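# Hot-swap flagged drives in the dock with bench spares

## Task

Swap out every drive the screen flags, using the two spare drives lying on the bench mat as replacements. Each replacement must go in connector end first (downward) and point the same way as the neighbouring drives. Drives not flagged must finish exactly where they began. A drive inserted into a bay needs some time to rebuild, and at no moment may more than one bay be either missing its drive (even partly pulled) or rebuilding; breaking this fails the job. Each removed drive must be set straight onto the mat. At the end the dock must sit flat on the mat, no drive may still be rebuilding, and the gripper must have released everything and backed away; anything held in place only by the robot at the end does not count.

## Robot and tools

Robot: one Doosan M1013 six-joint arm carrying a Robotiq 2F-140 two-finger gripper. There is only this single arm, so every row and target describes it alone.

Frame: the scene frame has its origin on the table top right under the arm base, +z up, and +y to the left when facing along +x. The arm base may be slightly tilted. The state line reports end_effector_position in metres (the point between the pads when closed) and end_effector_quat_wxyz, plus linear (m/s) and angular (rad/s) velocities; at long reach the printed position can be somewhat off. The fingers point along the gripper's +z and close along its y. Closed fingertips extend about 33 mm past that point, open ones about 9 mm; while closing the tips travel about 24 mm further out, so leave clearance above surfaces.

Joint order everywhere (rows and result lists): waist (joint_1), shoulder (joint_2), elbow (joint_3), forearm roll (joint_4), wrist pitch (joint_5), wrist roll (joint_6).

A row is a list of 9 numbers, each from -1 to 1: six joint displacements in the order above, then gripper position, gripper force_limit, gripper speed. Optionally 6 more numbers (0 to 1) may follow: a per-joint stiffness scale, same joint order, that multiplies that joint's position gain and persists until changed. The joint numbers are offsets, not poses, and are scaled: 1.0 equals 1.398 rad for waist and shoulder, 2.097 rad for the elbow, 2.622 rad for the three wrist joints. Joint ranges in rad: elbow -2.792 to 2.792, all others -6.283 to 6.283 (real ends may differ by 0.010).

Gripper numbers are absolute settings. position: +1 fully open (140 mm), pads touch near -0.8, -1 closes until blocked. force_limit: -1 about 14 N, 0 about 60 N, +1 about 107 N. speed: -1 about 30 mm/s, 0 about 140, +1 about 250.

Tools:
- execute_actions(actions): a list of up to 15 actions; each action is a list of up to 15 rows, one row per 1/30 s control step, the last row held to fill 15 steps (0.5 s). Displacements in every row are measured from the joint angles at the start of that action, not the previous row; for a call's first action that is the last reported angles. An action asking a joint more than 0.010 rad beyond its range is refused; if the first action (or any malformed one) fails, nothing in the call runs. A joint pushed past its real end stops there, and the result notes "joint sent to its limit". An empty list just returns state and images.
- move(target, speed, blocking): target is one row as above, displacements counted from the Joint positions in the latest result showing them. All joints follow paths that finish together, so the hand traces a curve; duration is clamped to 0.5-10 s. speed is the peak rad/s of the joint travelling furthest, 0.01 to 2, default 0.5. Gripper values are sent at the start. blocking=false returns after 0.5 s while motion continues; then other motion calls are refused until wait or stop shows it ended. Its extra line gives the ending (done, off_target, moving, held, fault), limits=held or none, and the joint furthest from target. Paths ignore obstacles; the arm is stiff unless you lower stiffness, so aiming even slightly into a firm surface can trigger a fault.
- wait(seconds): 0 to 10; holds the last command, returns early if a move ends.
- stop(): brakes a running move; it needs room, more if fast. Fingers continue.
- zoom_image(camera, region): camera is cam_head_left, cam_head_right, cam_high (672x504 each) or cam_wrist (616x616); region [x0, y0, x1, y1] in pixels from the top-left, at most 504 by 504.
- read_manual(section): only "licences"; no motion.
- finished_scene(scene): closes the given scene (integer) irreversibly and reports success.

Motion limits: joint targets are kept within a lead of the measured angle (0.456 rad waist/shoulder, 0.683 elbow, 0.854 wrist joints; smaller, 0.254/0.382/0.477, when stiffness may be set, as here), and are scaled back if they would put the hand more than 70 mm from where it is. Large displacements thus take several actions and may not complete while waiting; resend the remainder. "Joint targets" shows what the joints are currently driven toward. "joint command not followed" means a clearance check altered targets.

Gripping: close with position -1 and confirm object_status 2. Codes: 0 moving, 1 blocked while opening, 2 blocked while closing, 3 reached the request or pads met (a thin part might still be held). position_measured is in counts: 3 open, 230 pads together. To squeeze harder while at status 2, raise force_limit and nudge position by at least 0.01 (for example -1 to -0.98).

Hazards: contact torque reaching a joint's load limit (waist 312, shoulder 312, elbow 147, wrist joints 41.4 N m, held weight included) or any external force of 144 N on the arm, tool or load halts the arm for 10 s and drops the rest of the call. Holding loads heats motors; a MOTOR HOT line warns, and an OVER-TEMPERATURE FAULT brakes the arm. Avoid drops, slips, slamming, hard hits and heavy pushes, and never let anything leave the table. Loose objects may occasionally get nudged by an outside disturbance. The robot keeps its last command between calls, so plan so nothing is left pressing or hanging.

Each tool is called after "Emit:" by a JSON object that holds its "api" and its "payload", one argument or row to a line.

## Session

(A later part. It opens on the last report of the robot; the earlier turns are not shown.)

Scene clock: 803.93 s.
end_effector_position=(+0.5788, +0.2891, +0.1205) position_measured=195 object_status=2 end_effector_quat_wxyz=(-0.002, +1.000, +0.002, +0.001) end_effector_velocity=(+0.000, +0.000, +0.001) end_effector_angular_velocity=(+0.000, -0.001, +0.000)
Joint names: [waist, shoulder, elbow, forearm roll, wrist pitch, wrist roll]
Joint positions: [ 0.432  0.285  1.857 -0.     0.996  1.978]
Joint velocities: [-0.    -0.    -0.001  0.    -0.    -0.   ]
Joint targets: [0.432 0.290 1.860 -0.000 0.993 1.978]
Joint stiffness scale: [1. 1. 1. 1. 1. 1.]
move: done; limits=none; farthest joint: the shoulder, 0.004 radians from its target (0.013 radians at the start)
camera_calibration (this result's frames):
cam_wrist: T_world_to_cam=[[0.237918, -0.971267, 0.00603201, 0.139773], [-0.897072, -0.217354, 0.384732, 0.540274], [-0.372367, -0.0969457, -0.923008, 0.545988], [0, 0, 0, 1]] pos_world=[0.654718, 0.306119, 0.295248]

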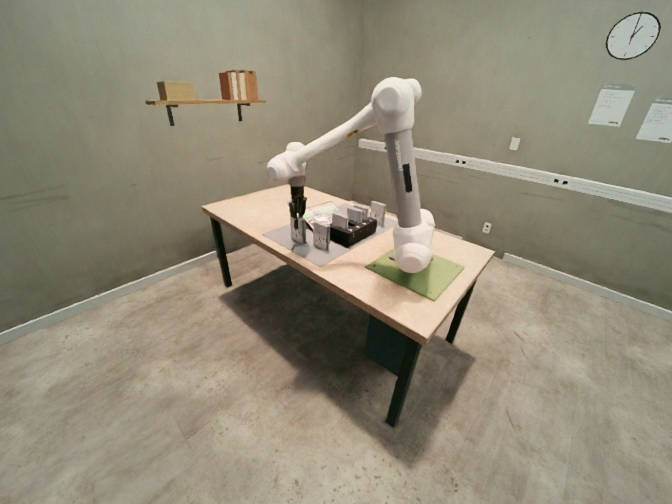

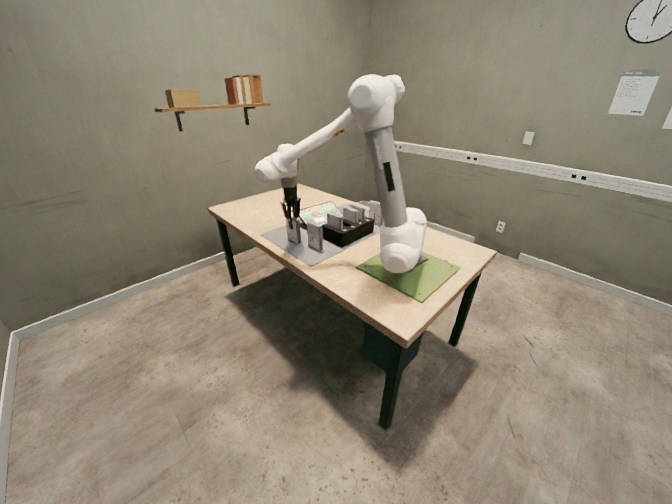

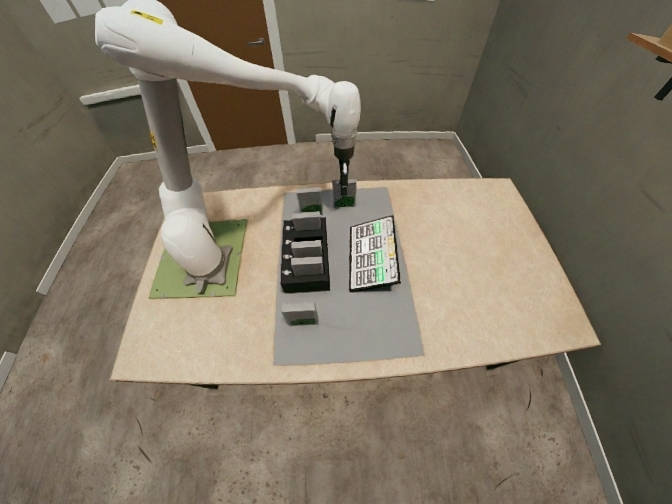

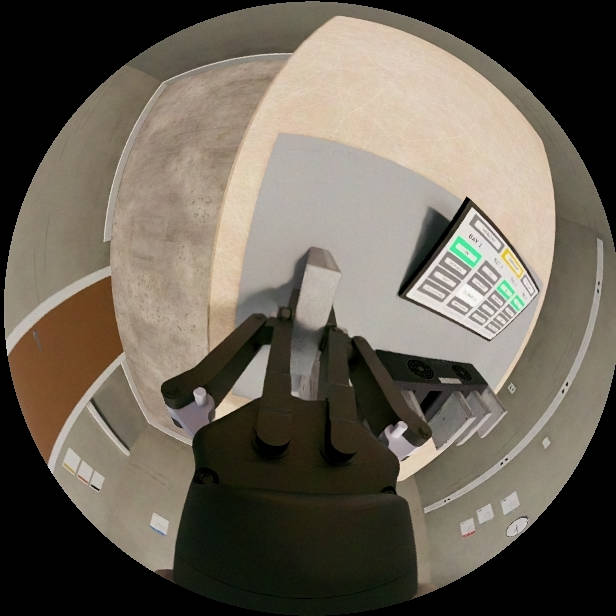

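Emit:
{"api": "execute_actions", "payload": {
  "actions": [
    [[0,0,0,0,0,0,0.0,0.5,0]],
    [[0,0,0,0,0,0,0.0,0.5,0]]
  ]
}}

Emit:
{"api": "move", "payload": {
  "target": [0, -0.047, -0.05, 0, 0.065, 0, 0.0, 0.5, 0],
  "speed": 0.4
}}

Scene clock: 815.00 s.
end_effector_position=(+0.5788, +0.2891, +0.1205) position_measured=129 object_status=3 end_effector_quat_wxyz=(-0.002, +1.000, +0.002, +0.001) end_effector_velocity=(-0.001, -0.000, -0.000) end_effector_angular_velocity=(-0.000, +0.000, +0.000)
Joint names: [waist, shoulder, elbow, forearm roll, wrist pitch, wrist roll]
Joint positions: [ 0.432  0.285  1.857 -0.     0.996  1.978]
Joint velocities: [-0.    -0.     0.001 -0.    -0.    -0.   ]
Joint targets: [0.432 0.285 1.857 -0.000 0.996 1.978]
Joint stiffness scale: [1. 1. 1. 1. 1. 1.]
camera_calibration (this result's frames):
cam_wrist: T_world_to_cam=[[0.237921, -0.971266, 0.0060324, 0.139771], [-0.897083, -0.21736, 0.384703, 0.540295], [-0.372338, -0.0969405, -0.923021, 0.545974], [0, 0, 0, 1]] pos_world=[0.654723, 0.30612, 0.295249]

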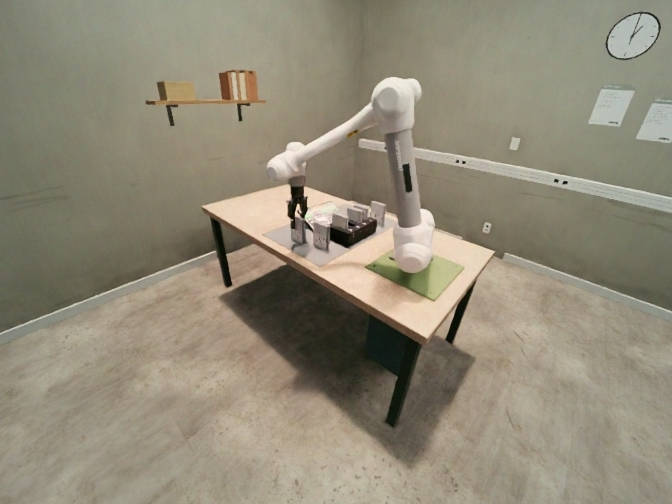

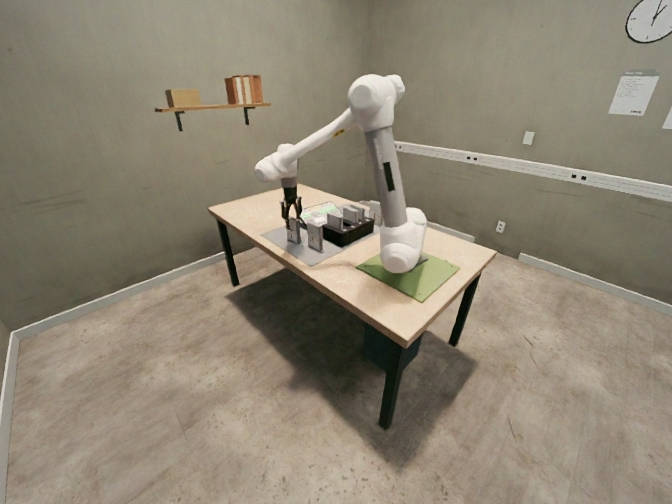

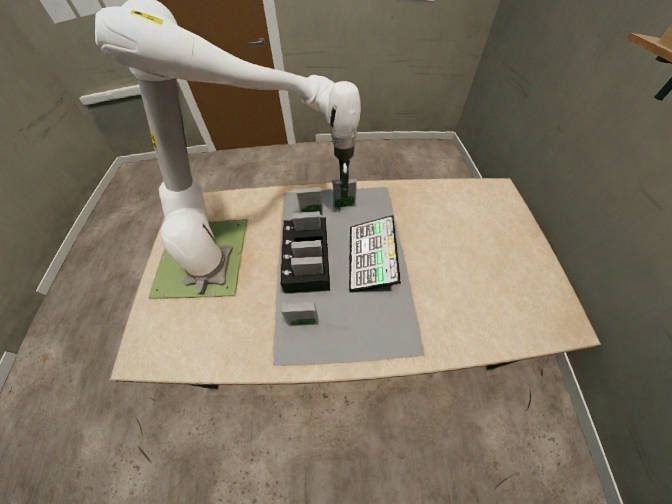

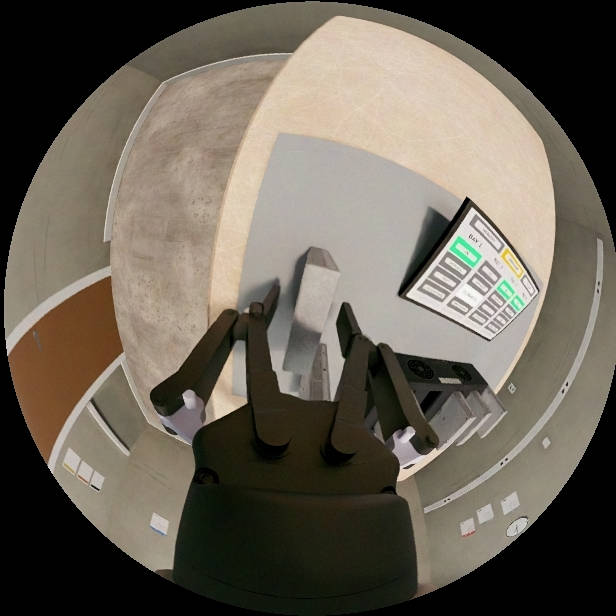

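Scene clock: 816.00 s.
end_effector_position=(+0.5831, +0.2906, +0.2109) position_measured=129 object_status=3 end_effector_quat_wxyz=(-0.001, +1.000, +0.002, -0.001) end_effector_velocity=(-0.000, -0.000, +0.001) end_effector_angular_velocity=(-0.001, +0.001, -0.000)
Joint names: [waist, shoulder, elbow, forearm roll, wrist pitch, wrist roll]
Joint positions: [ 0.432  0.223  1.755 -0.     1.164  1.978]
Joint velocities: [ 0.    -0.001 -0.001 -0.     0.003  0.   ]
Joint targets: [0.432 0.220 1.752 -0.000 1.167 1.978]
Joint stiffness scale: [1. 1. 1. 1. 1. 1.]
move: done; limits=none; farthest joint: the shoulder, 0.004 radians from its target (0.066 radians at the start)
camera_calibration (this result's frames):
cam_wrist: T_world_to_cam=[[0.2379, -0.971266, 0.00674226, 0.139541], [-0.895679, -0.21669, 0.388336, 0.507925], [-0.375717, -0.0984242, -0.921493, 0.633284], [0, 0, 0, 1]] pos_world=[0.659676, 0.307925, 0.38538]

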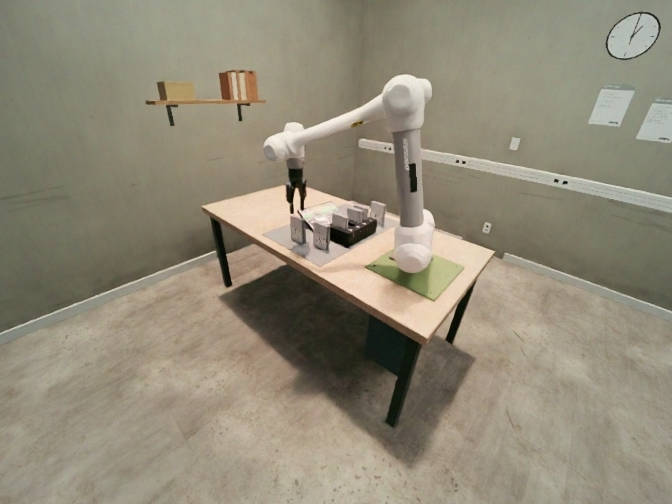

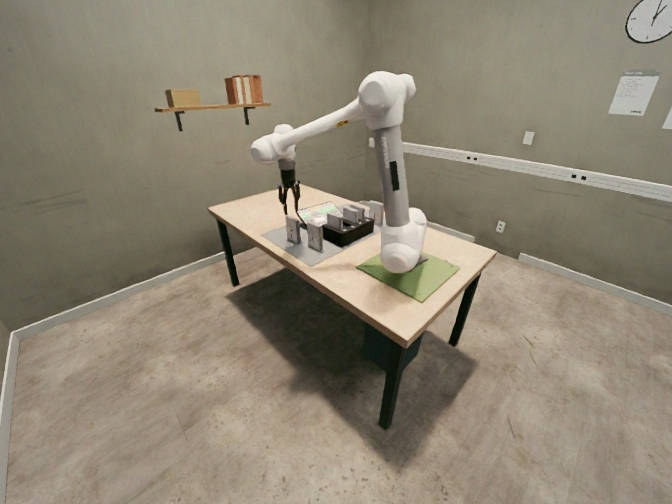

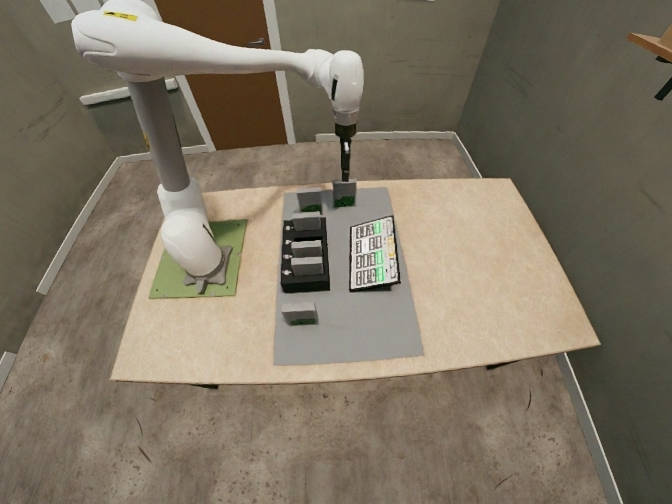

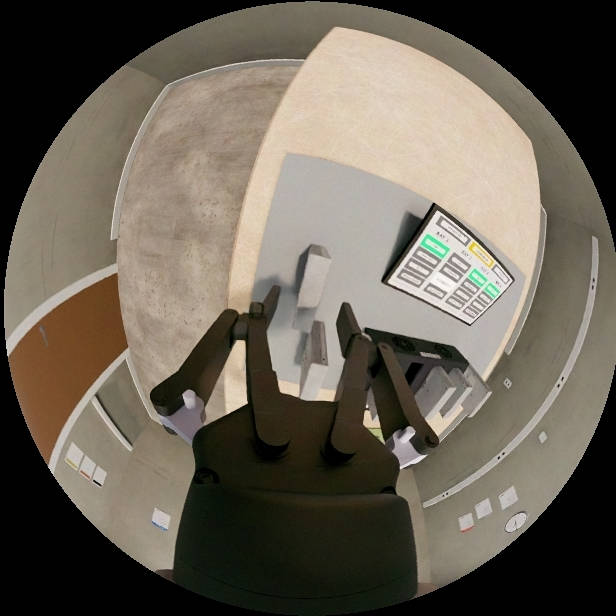

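Emit:
{"api": "move", "payload": {
  "target": [0.0383, -0.1695, 0.127, 0, -0.0129, 0.0242, 0.0, 0.5, 0],
  "speed": 0.5
}}

Emit:
{"api": "move", "payload": {
  "target": [0, 0.0625, 0.0491, 0, -0.0711, 0, 0.0, 0.5, 0],
  "speed": 0.3
}}

Scene clock: 828.60 s.
end_effector_position=(+0.4337, +0.2527, +0.2112) position_measured=129 object_status=3 end_effector_quat_wxyz=(-0.001, +1.000, -0.001, -0.001) end_effector_velocity=(-0.000, -0.000, -0.000) end_effector_angular_velocity=(+0.000, -0.001, -0.001)
Joint names: [waist, shoulder, elbow, forearm roll, wrist pitch, wrist roll]
Joint positions: [ 0.482 -0.01   2.018 -0.     1.133  2.033]
Joint velocities: [ 0.    -0.001  0.002 -0.    -0.002  0.001]
Joint targets: [0.486 -0.014 2.021 -0.000 1.130 2.042]
Joint stiffness scale: [1. 1. 1. 1. 1. 1.]
move: done; limits=none; farthest joint: the wrist roll, 0.008 radians from its target (0.063 radians at the start)
camera_calibration (this result's frames):
cam_wrist: T_world_to_cam=[[0.232891, -0.972481, 0.00643379, 0.140741], [-0.897262, -0.212317, 0.387095, 0.365599], [-0.375077, -0.0959239, -0.922017, 0.57281], [0, 0, 0, 1]] pos_world=[0.510109, 0.269437, 0.385714]

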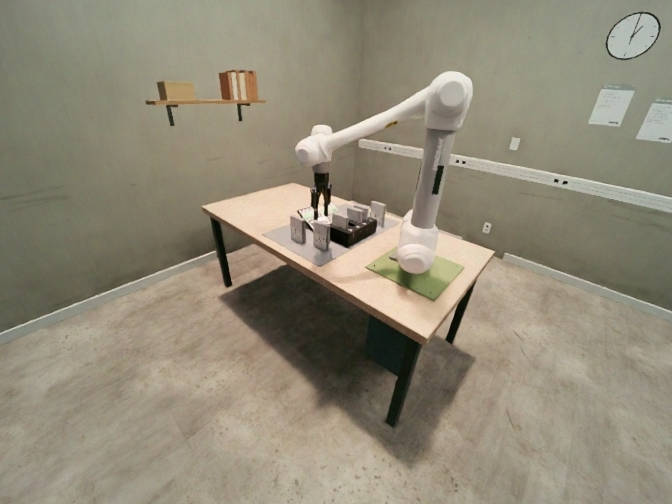

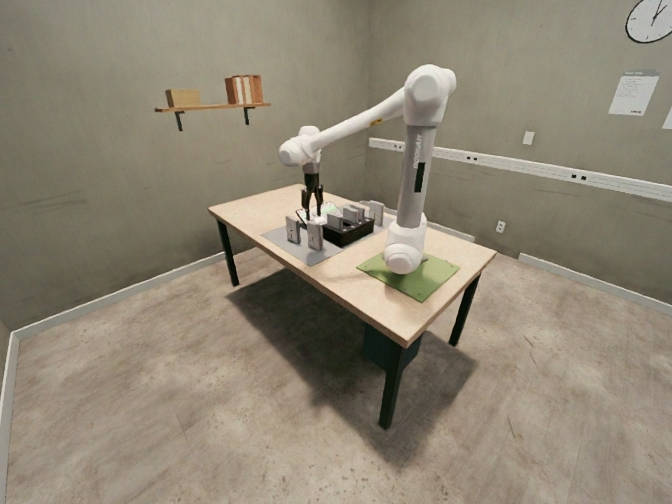

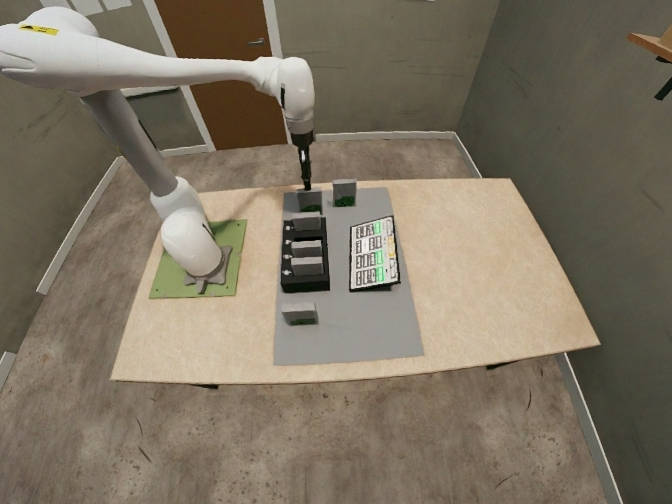

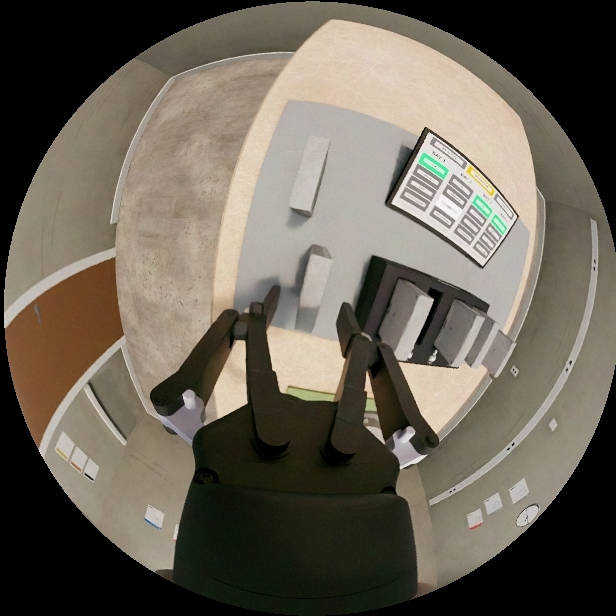

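Scene clock: 829.77 s.
end_effector_position=(+0.4336, +0.2530, +0.1210) position_measured=129 object_status=3 end_effector_quat_wxyz=(-0.002, +1.000, -0.001, -0.000) end_effector_velocity=(+0.000, +0.000, +0.000) end_effector_angular_velocity=(+0.001, -0.002, +0.000)
Joint names: [waist, shoulder, elbow, forearm roll, wrist pitch, wrist roll]
Joint positions: [ 0.482  0.074  2.118 -0.     0.949  2.033]
Joint velocities: [ 0.    -0.001  0.     0.    -0.001 -0.   ]
Joint targets: [0.482 0.078 2.121 -0.000 0.946 2.033]
Joint stiffness scale: [1. 1. 1. 1. 1. 1.]
move: done; limits=none; farthest joint: the shoulder, 0.004 radians from its target (0.087 radians at the start)
camera_calibration (this result's frames):
cam_wrist: T_world_to_cam=[[0.232935, -0.972472, 0.00633712, 0.14165], [-0.897345, -0.212419, 0.386846, 0.400595], [-0.374851, -0.0957967, -0.922122, 0.489584], [0, 0, 0, 1]] pos_world=[0.509998, 0.269745, 0.29559]

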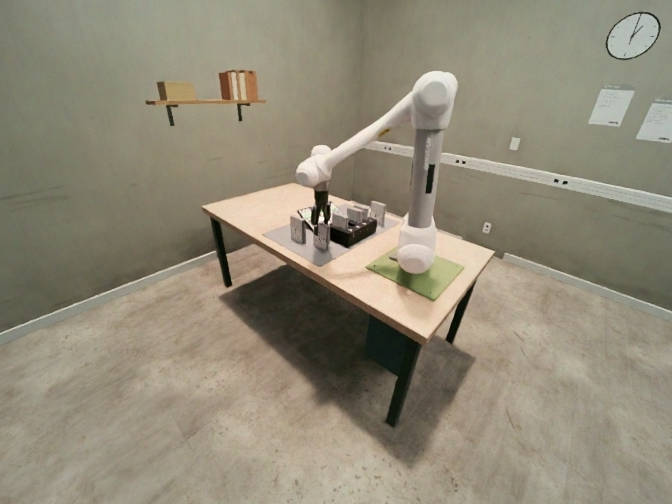

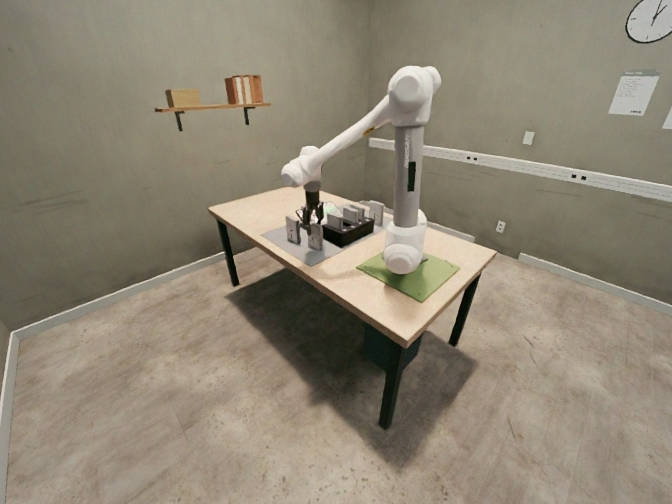

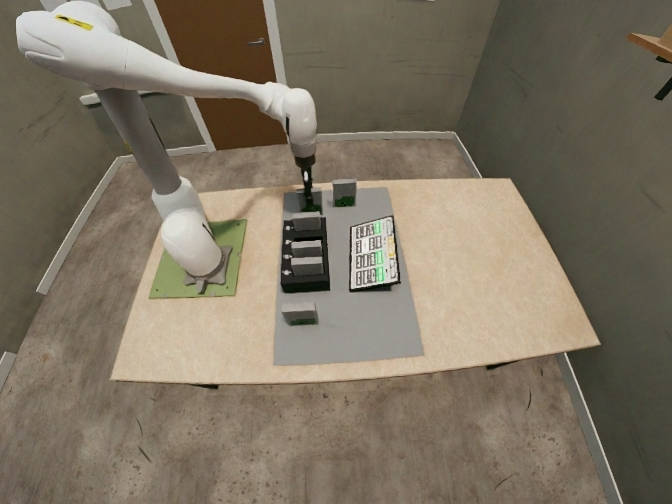

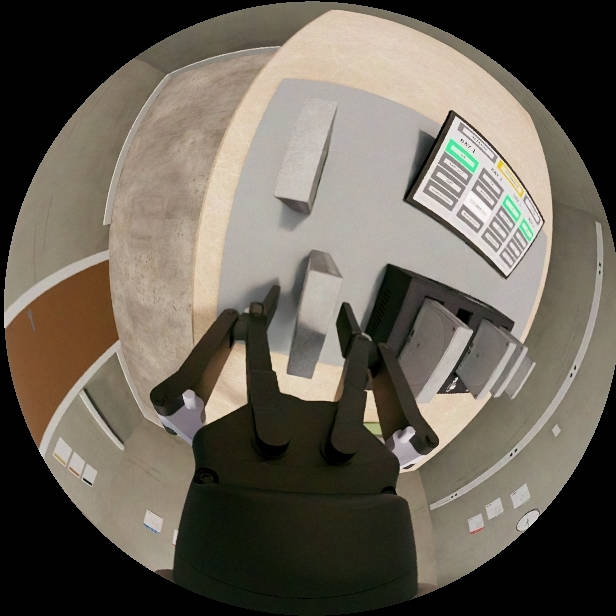

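Emit:
{"api": "execute_actions", "payload": {
  "actions": [
    [[0,0,0,0,0,0,-1,0.6,-0.3]],
    [[0,0,0,0,0,0,-1,0.6,-0.3]],
    [[0,0,0,0,0,0,-1,0.6,-0.3]]
  ]
}}

Emit:
{"api": "zoom_image", "payload": {
  "camera": "cam_wrist",
  "region": [250, 230, 390, 400]
}}

Scene clock: 836.97 s.
end_effector_position=(+0.4336, +0.2530, +0.1210) position_measured=195 object_status=2 end_effector_quat_wxyz=(-0.002, +1.000, -0.001, -0.000) end_effector_velocity=(-0.000, -0.000, +0.000) end_effector_angular_velocity=(-0.000, +0.001, -0.000)
Joint names: [waist, shoulder, elbow, forearm roll, wrist pitch, wrist roll]
Joint positions: [ 0.482  0.074  2.118 -0.     0.948  2.033]
Joint velocities: [ 0.    -0.     0.     0.     0.001  0.   ]
Joint targets: [0.482 0.074 2.118 -0.000 0.948 2.033]
Joint stiffness scale: [1. 1. 1. 1. 1. 1.]
camera_calibration (this result's frames):
cam_wrist: T_world_to_cam=[[0.23292, -0.972476, 0.00627046, 0.141687], [-0.897419, -0.21245, 0.386657, 0.40072], [-0.374682, -0.0956875, -0.922202, 0.489508], [0, 0, 0, 1]] pos_world=[0.510023, 0.26976, 0.295596]

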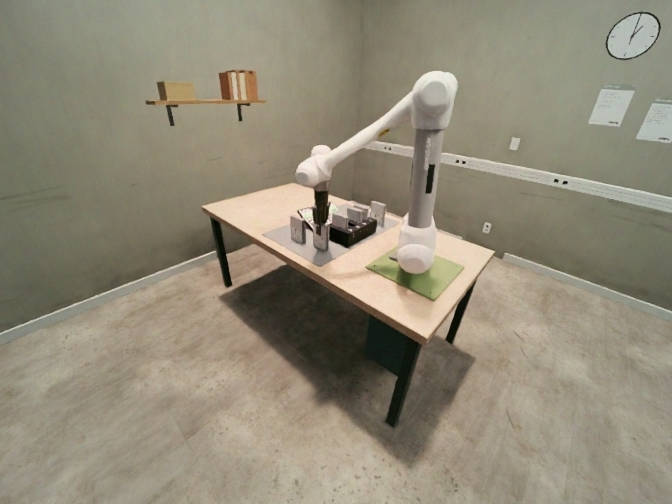

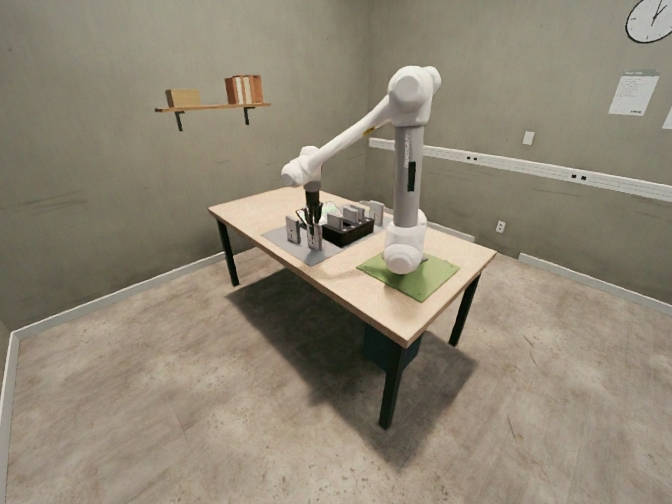

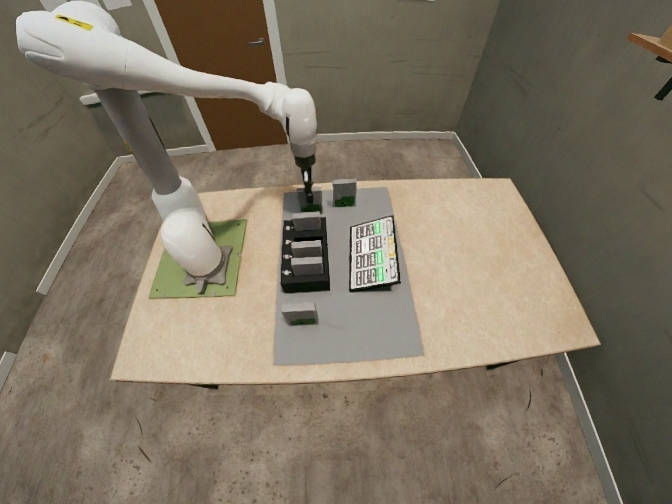

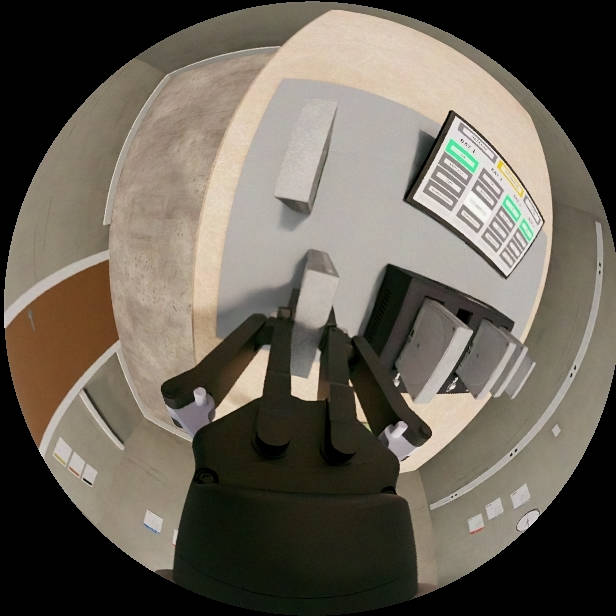

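Region (250, 230, 390, 400) of cam_wrist's 616x616 image, scaled by 2.965, with more detail than that image has; it fills the left 415 columns of this view, and the rest is white.

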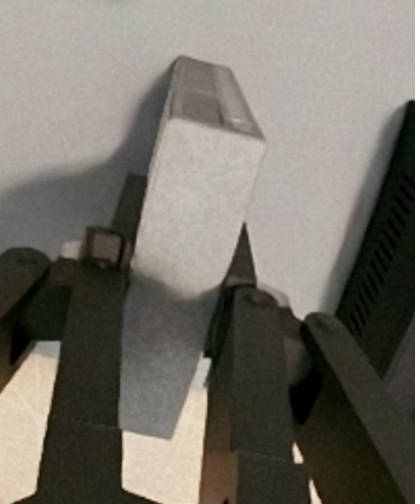

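Emit:
{"api": "move", "payload": {
  "target": [0, -0.0985, -0.1048, 0, 0.1369, 0, -1, 0.6, 0],
  "speed": 0.4
}}

Scene clock: 847.77 s.
end_effector_position=(+0.4334, +0.2522, +0.2976) position_measured=195 object_status=2 end_effector_quat_wxyz=(-0.000, +1.000, -0.001, -0.003) end_effector_velocity=(-0.000, -0.000, +0.001) end_effector_angular_velocity=(-0.000, +0.000, -0.000)
Joint names: [waist, shoulder, elbow, forearm roll, wrist pitch, wrist roll]
Joint positions: [ 0.482 -0.06   1.901 -0.     1.305  2.033]
Joint velocities: [ 0.    -0.001 -0.001 -0.     0.002  0.   ]
Joint targets: [0.482 -0.064 1.898 -0.000 1.307 2.033]
Joint stiffness scale: [1. 1. 1. 1. 1. 1.]
move: done; limits=none; farthest joint: the shoulder, 0.004 radians from its target (0.138 radians at the start)
camera_calibration (this result's frames):
cam_wrist: T_world_to_cam=[[0.232866, -0.972479, 0.00756501, 0.139453], [-0.895508, -0.211388, 0.391638, 0.329407], [-0.379261, -0.0979737, -0.920088, 0.654124], [0, 0, 0, 1]] pos_world=[0.510596, 0.269335, 0.471788]

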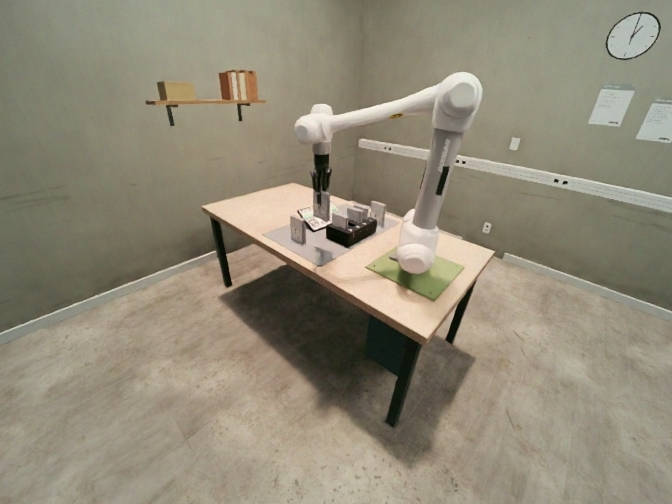

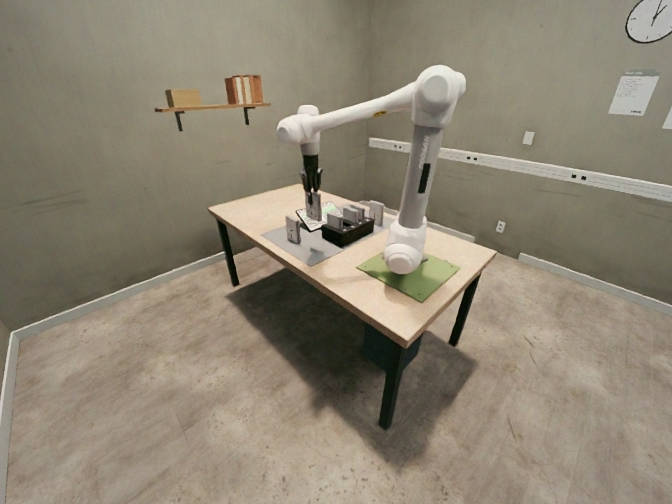

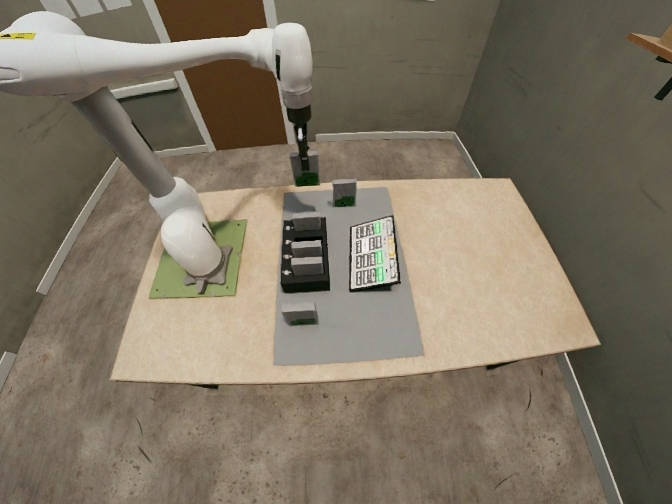

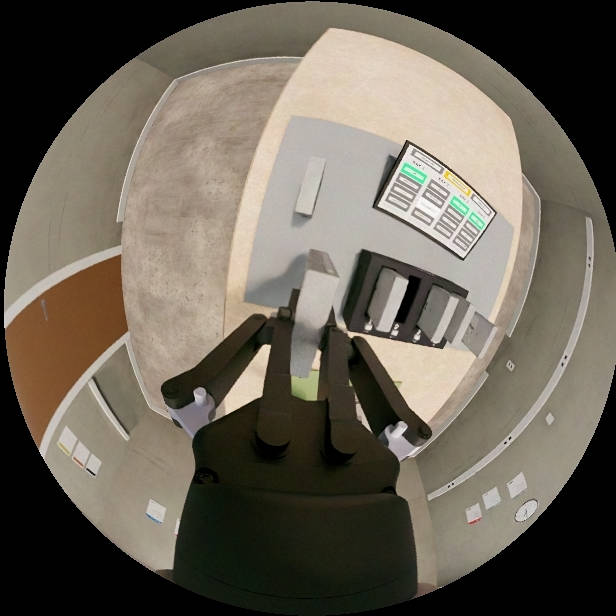

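Emit:
{"api": "move", "payload": {
  "target": [-0.3198, -0.0936, 0.0505, 0, 0.0083, -0.1724, -1, 0.6, 0],
  "speed": 0.5
}}

Emit:
{"api": "move", "payload": {
  "target": [0, 0.0288, 0.0458, 0, -0.0505, 0, -1, 0.6, 0],
  "speed": 0.2
}}

Emit:
{"api": "zoom_image", "payload": {
  "camera": "cam_high",
  "region": [250, 180, 350, 280]
}}

Scene clock: 858.77 s.
end_effector_position=(+0.4269, +0.0409, +0.3003) position_measured=195 object_status=2 end_effector_quat_wxyz=(-0.001, +1.000, -0.001, -0.001) end_effector_velocity=(+0.000, -0.001, +0.000) end_effector_angular_velocity=(+0.000, -0.001, +0.001)
Joint names: [waist, shoulder, elbow, forearm roll, wrist pitch, wrist roll]
Joint positions: [ 0.039 -0.187  2.004 -0.     1.324  1.59 ]
Joint velocities: [-0.001 -0.    -0.     0.    -0.    -0.002]
Joint targets: [0.035 -0.191 2.007 -0.000 1.326 1.581]
Joint stiffness scale: [1. 1. 1. 1. 1. 1.]
move: done; limits=none; farthest joint: the wrist roll, 0.009 radians from its target (0.452 radians at the start)
camera_calibration (this result's frames):
cam_wrist: T_world_to_cam=[[0.232846, -0.97249, 0.00672675, -0.0642557], [-0.897084, -0.21211, 0.387622, 0.279816], [-0.375532, -0.0962906, -0.921794, 0.632339], [0, 0, 0, 1]] pos_world=[0.503443, 0.057752, 0.474855]

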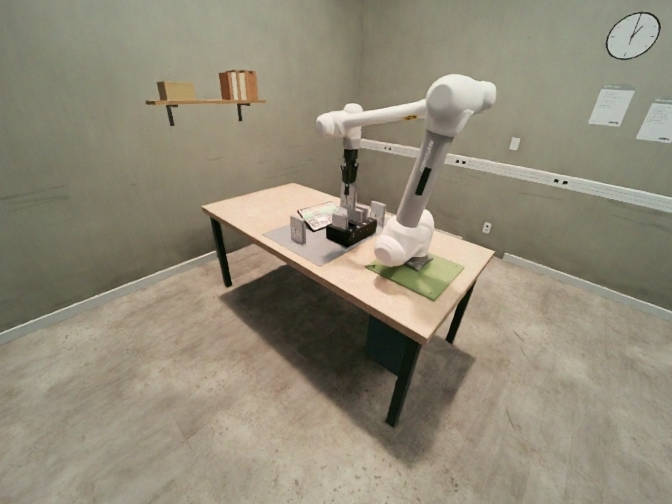

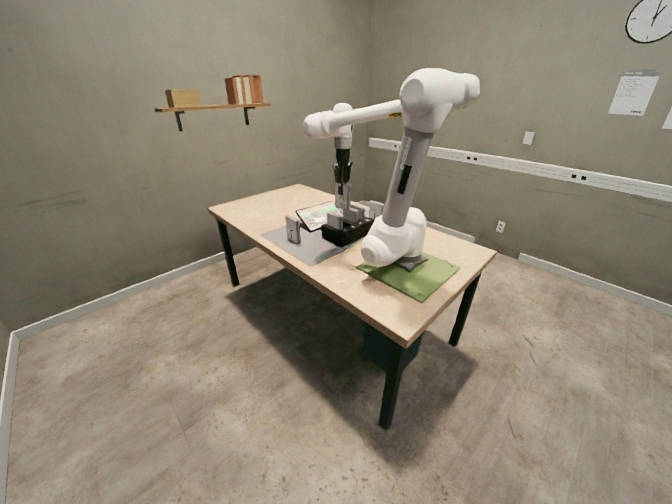

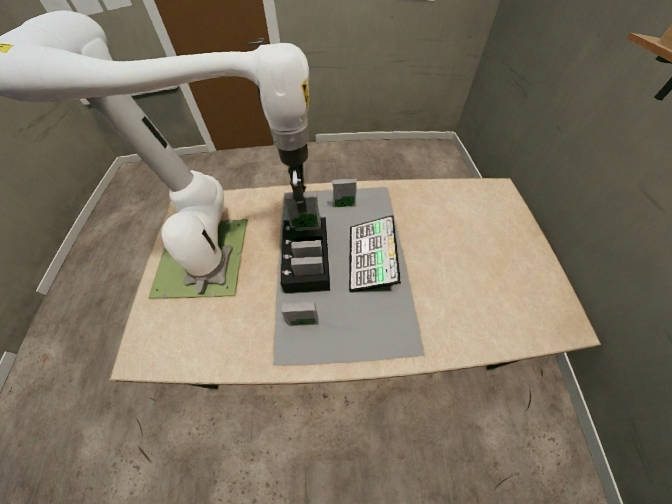

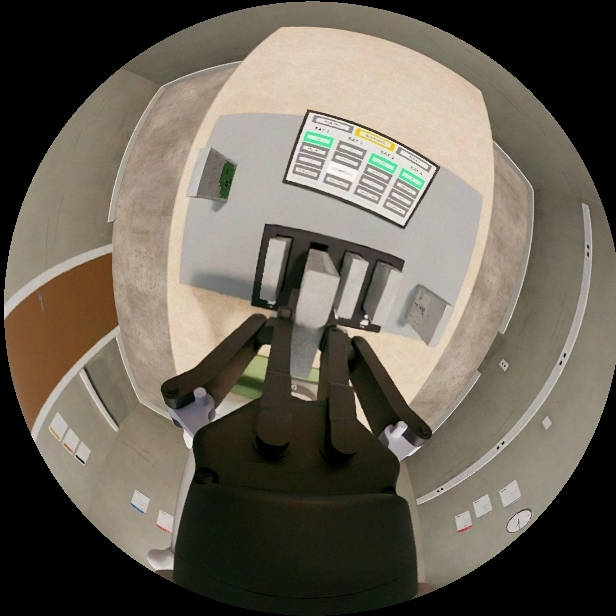

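Scene clock: 859.93 s.
end_effector_position=(+0.4270, +0.0411, +0.2352) position_measured=195 object_status=2 end_effector_quat_wxyz=(-0.001, +1.000, -0.001, -0.001) end_effector_velocity=(+0.000, +0.000, +0.000) end_effector_angular_velocity=(+0.000, -0.001, +0.000)
Joint names: [waist, shoulder, elbow, forearm roll, wrist pitch, wrist roll]
Joint positions: [ 0.039 -0.151  2.097 -0.     1.194  1.59 ]
Joint velocities: [ 0.    -0.     0.     0.    -0.001 -0.   ]
Joint targets: [0.039 -0.147 2.100 -0.000 1.192 1.590]
Joint stiffness scale: [1. 1. 1. 1. 1. 1.]
move: done; limits=none; farthest joint: the shoulder, 0.004 radians from its target (0.040 radians at the start)
camera_calibration (this result's frames):
cam_wrist: T_world_to_cam=[[0.232896, -0.972478, 0.00678576, -0.0637014], [-0.897201, -0.212165, 0.38732, 0.305338], [-0.37522, -0.0962934, -0.921921, 0.572285], [0, 0, 0, 1]] pos_world=[0.503518, 0.0579413, 0.40977]

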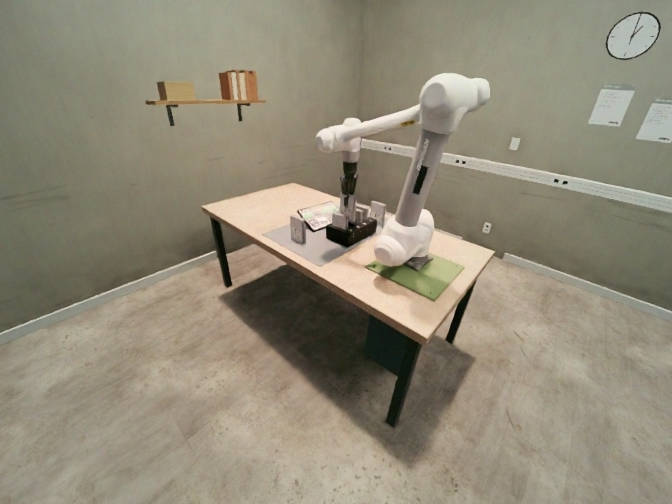

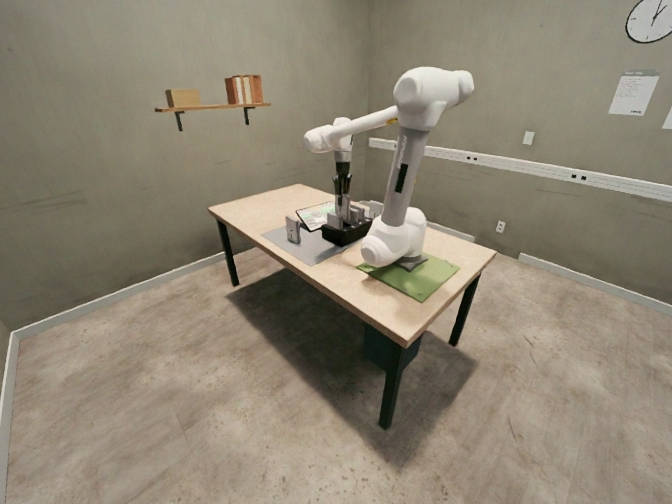

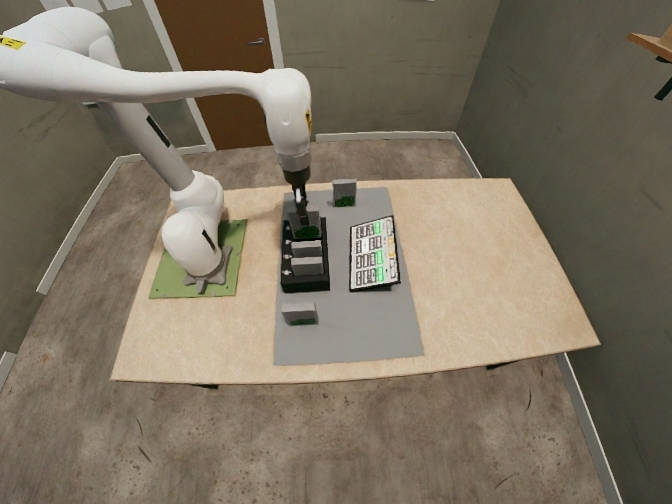

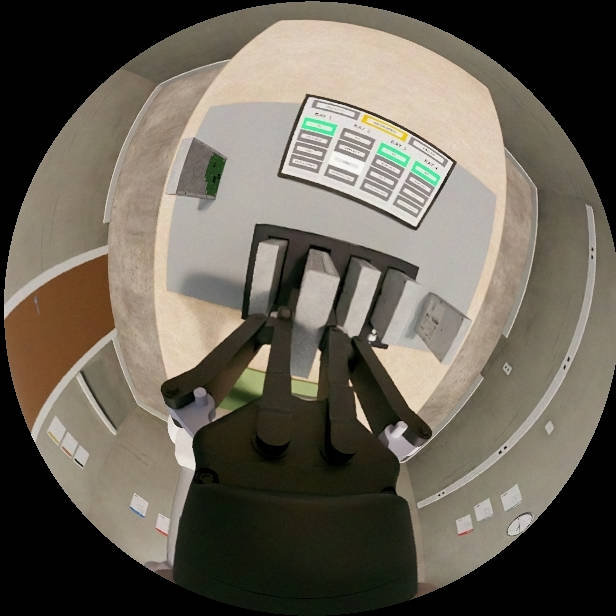

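Region (250, 180, 350, 280) of cam_high's 672x504 image, scaled by 5.040, with more detail than that image has.

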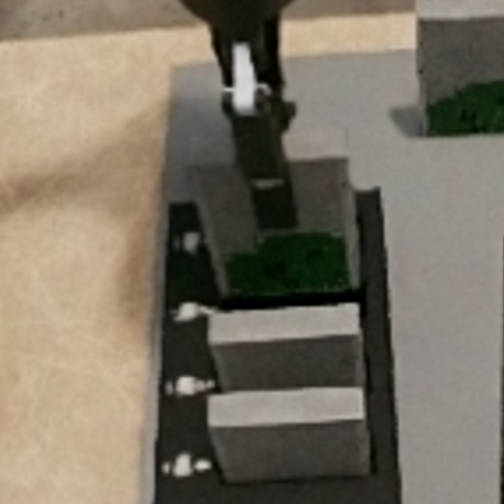

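Emit:
{"api": "move", "payload": {
  "target": [0, 0.0278, 0.0295, 0, -0.0369, 0, -1, 0.6, 0],
  "speed": 0.06
}}

Emit:
{"api": "zoom_image", "payload": {
  "camera": "cam_high",
  "region": [250, 180, 350, 280]
}}

Scene clock: 869.17 s.
end_effector_position=(+0.4271, +0.0404, +0.1902) position_measured=195 object_status=2 end_effector_quat_wxyz=(-0.000, +1.000, -0.000, -0.001) end_effector_velocity=(+0.000, -0.000, -0.001) end_effector_angular_velocity=(-0.000, -0.001, +0.000)
Joint names: [waist, shoulder, elbow, forearm roll, wrist pitch, wrist roll]
Joint positions: [ 0.039 -0.116  2.156 -0.003  1.1    1.59 ]
Joint velocities: [-0.     0.     0.001 -0.    -0.002  0.   ]
Joint targets: [0.039 -0.112 2.159 -0.000 1.098 1.590]
Joint stiffness scale: [1. 1. 1. 1. 1. 1.]
move: done; limits=none; farthest joint: the shoulder, 0.003 radians from its target (0.039 radians at the start)
camera_calibration (this result's frames):
cam_wrist: T_world_to_cam=[[0.234168, -0.972152, 0.00927812, -0.0651131], [-0.89703, -0.212373, 0.387601, 0.322518], [-0.374837, -0.0990863, -0.921781, 0.53067], [0, 0, 0, 1]] pos_world=[0.50347, 0.0577766, 0.364757]

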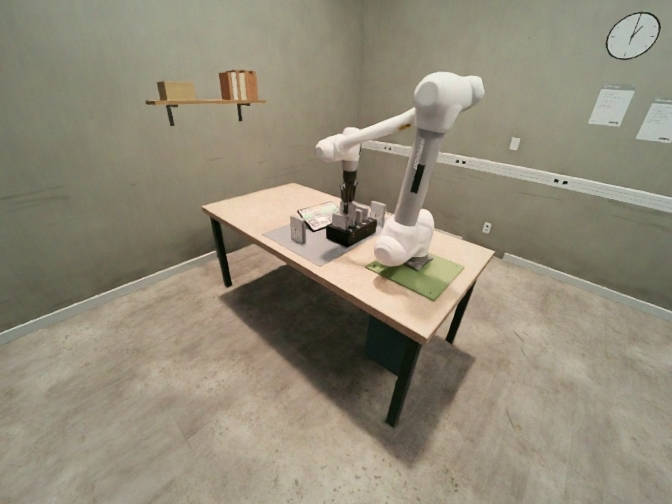

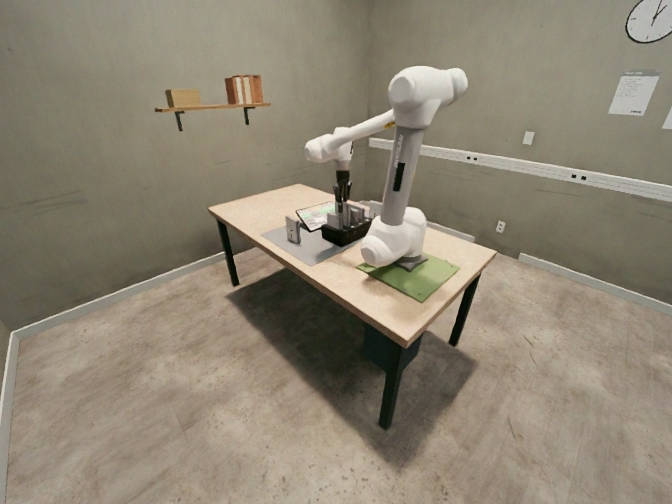

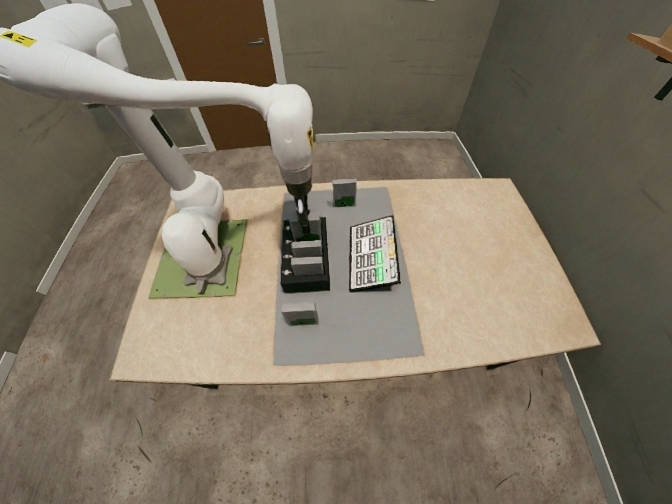

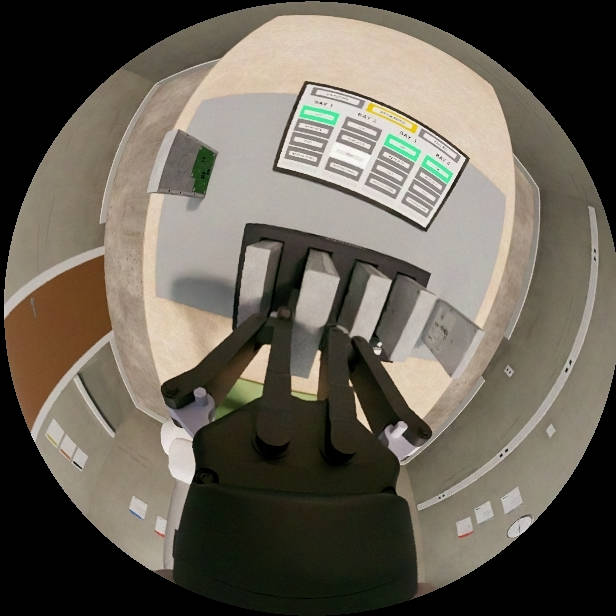

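Region (250, 180, 350, 280) of cam_high's 672x504 image, scaled by 5.040, with more detail than that image has.

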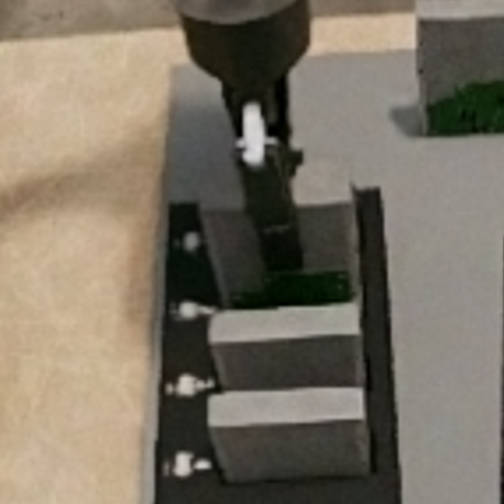

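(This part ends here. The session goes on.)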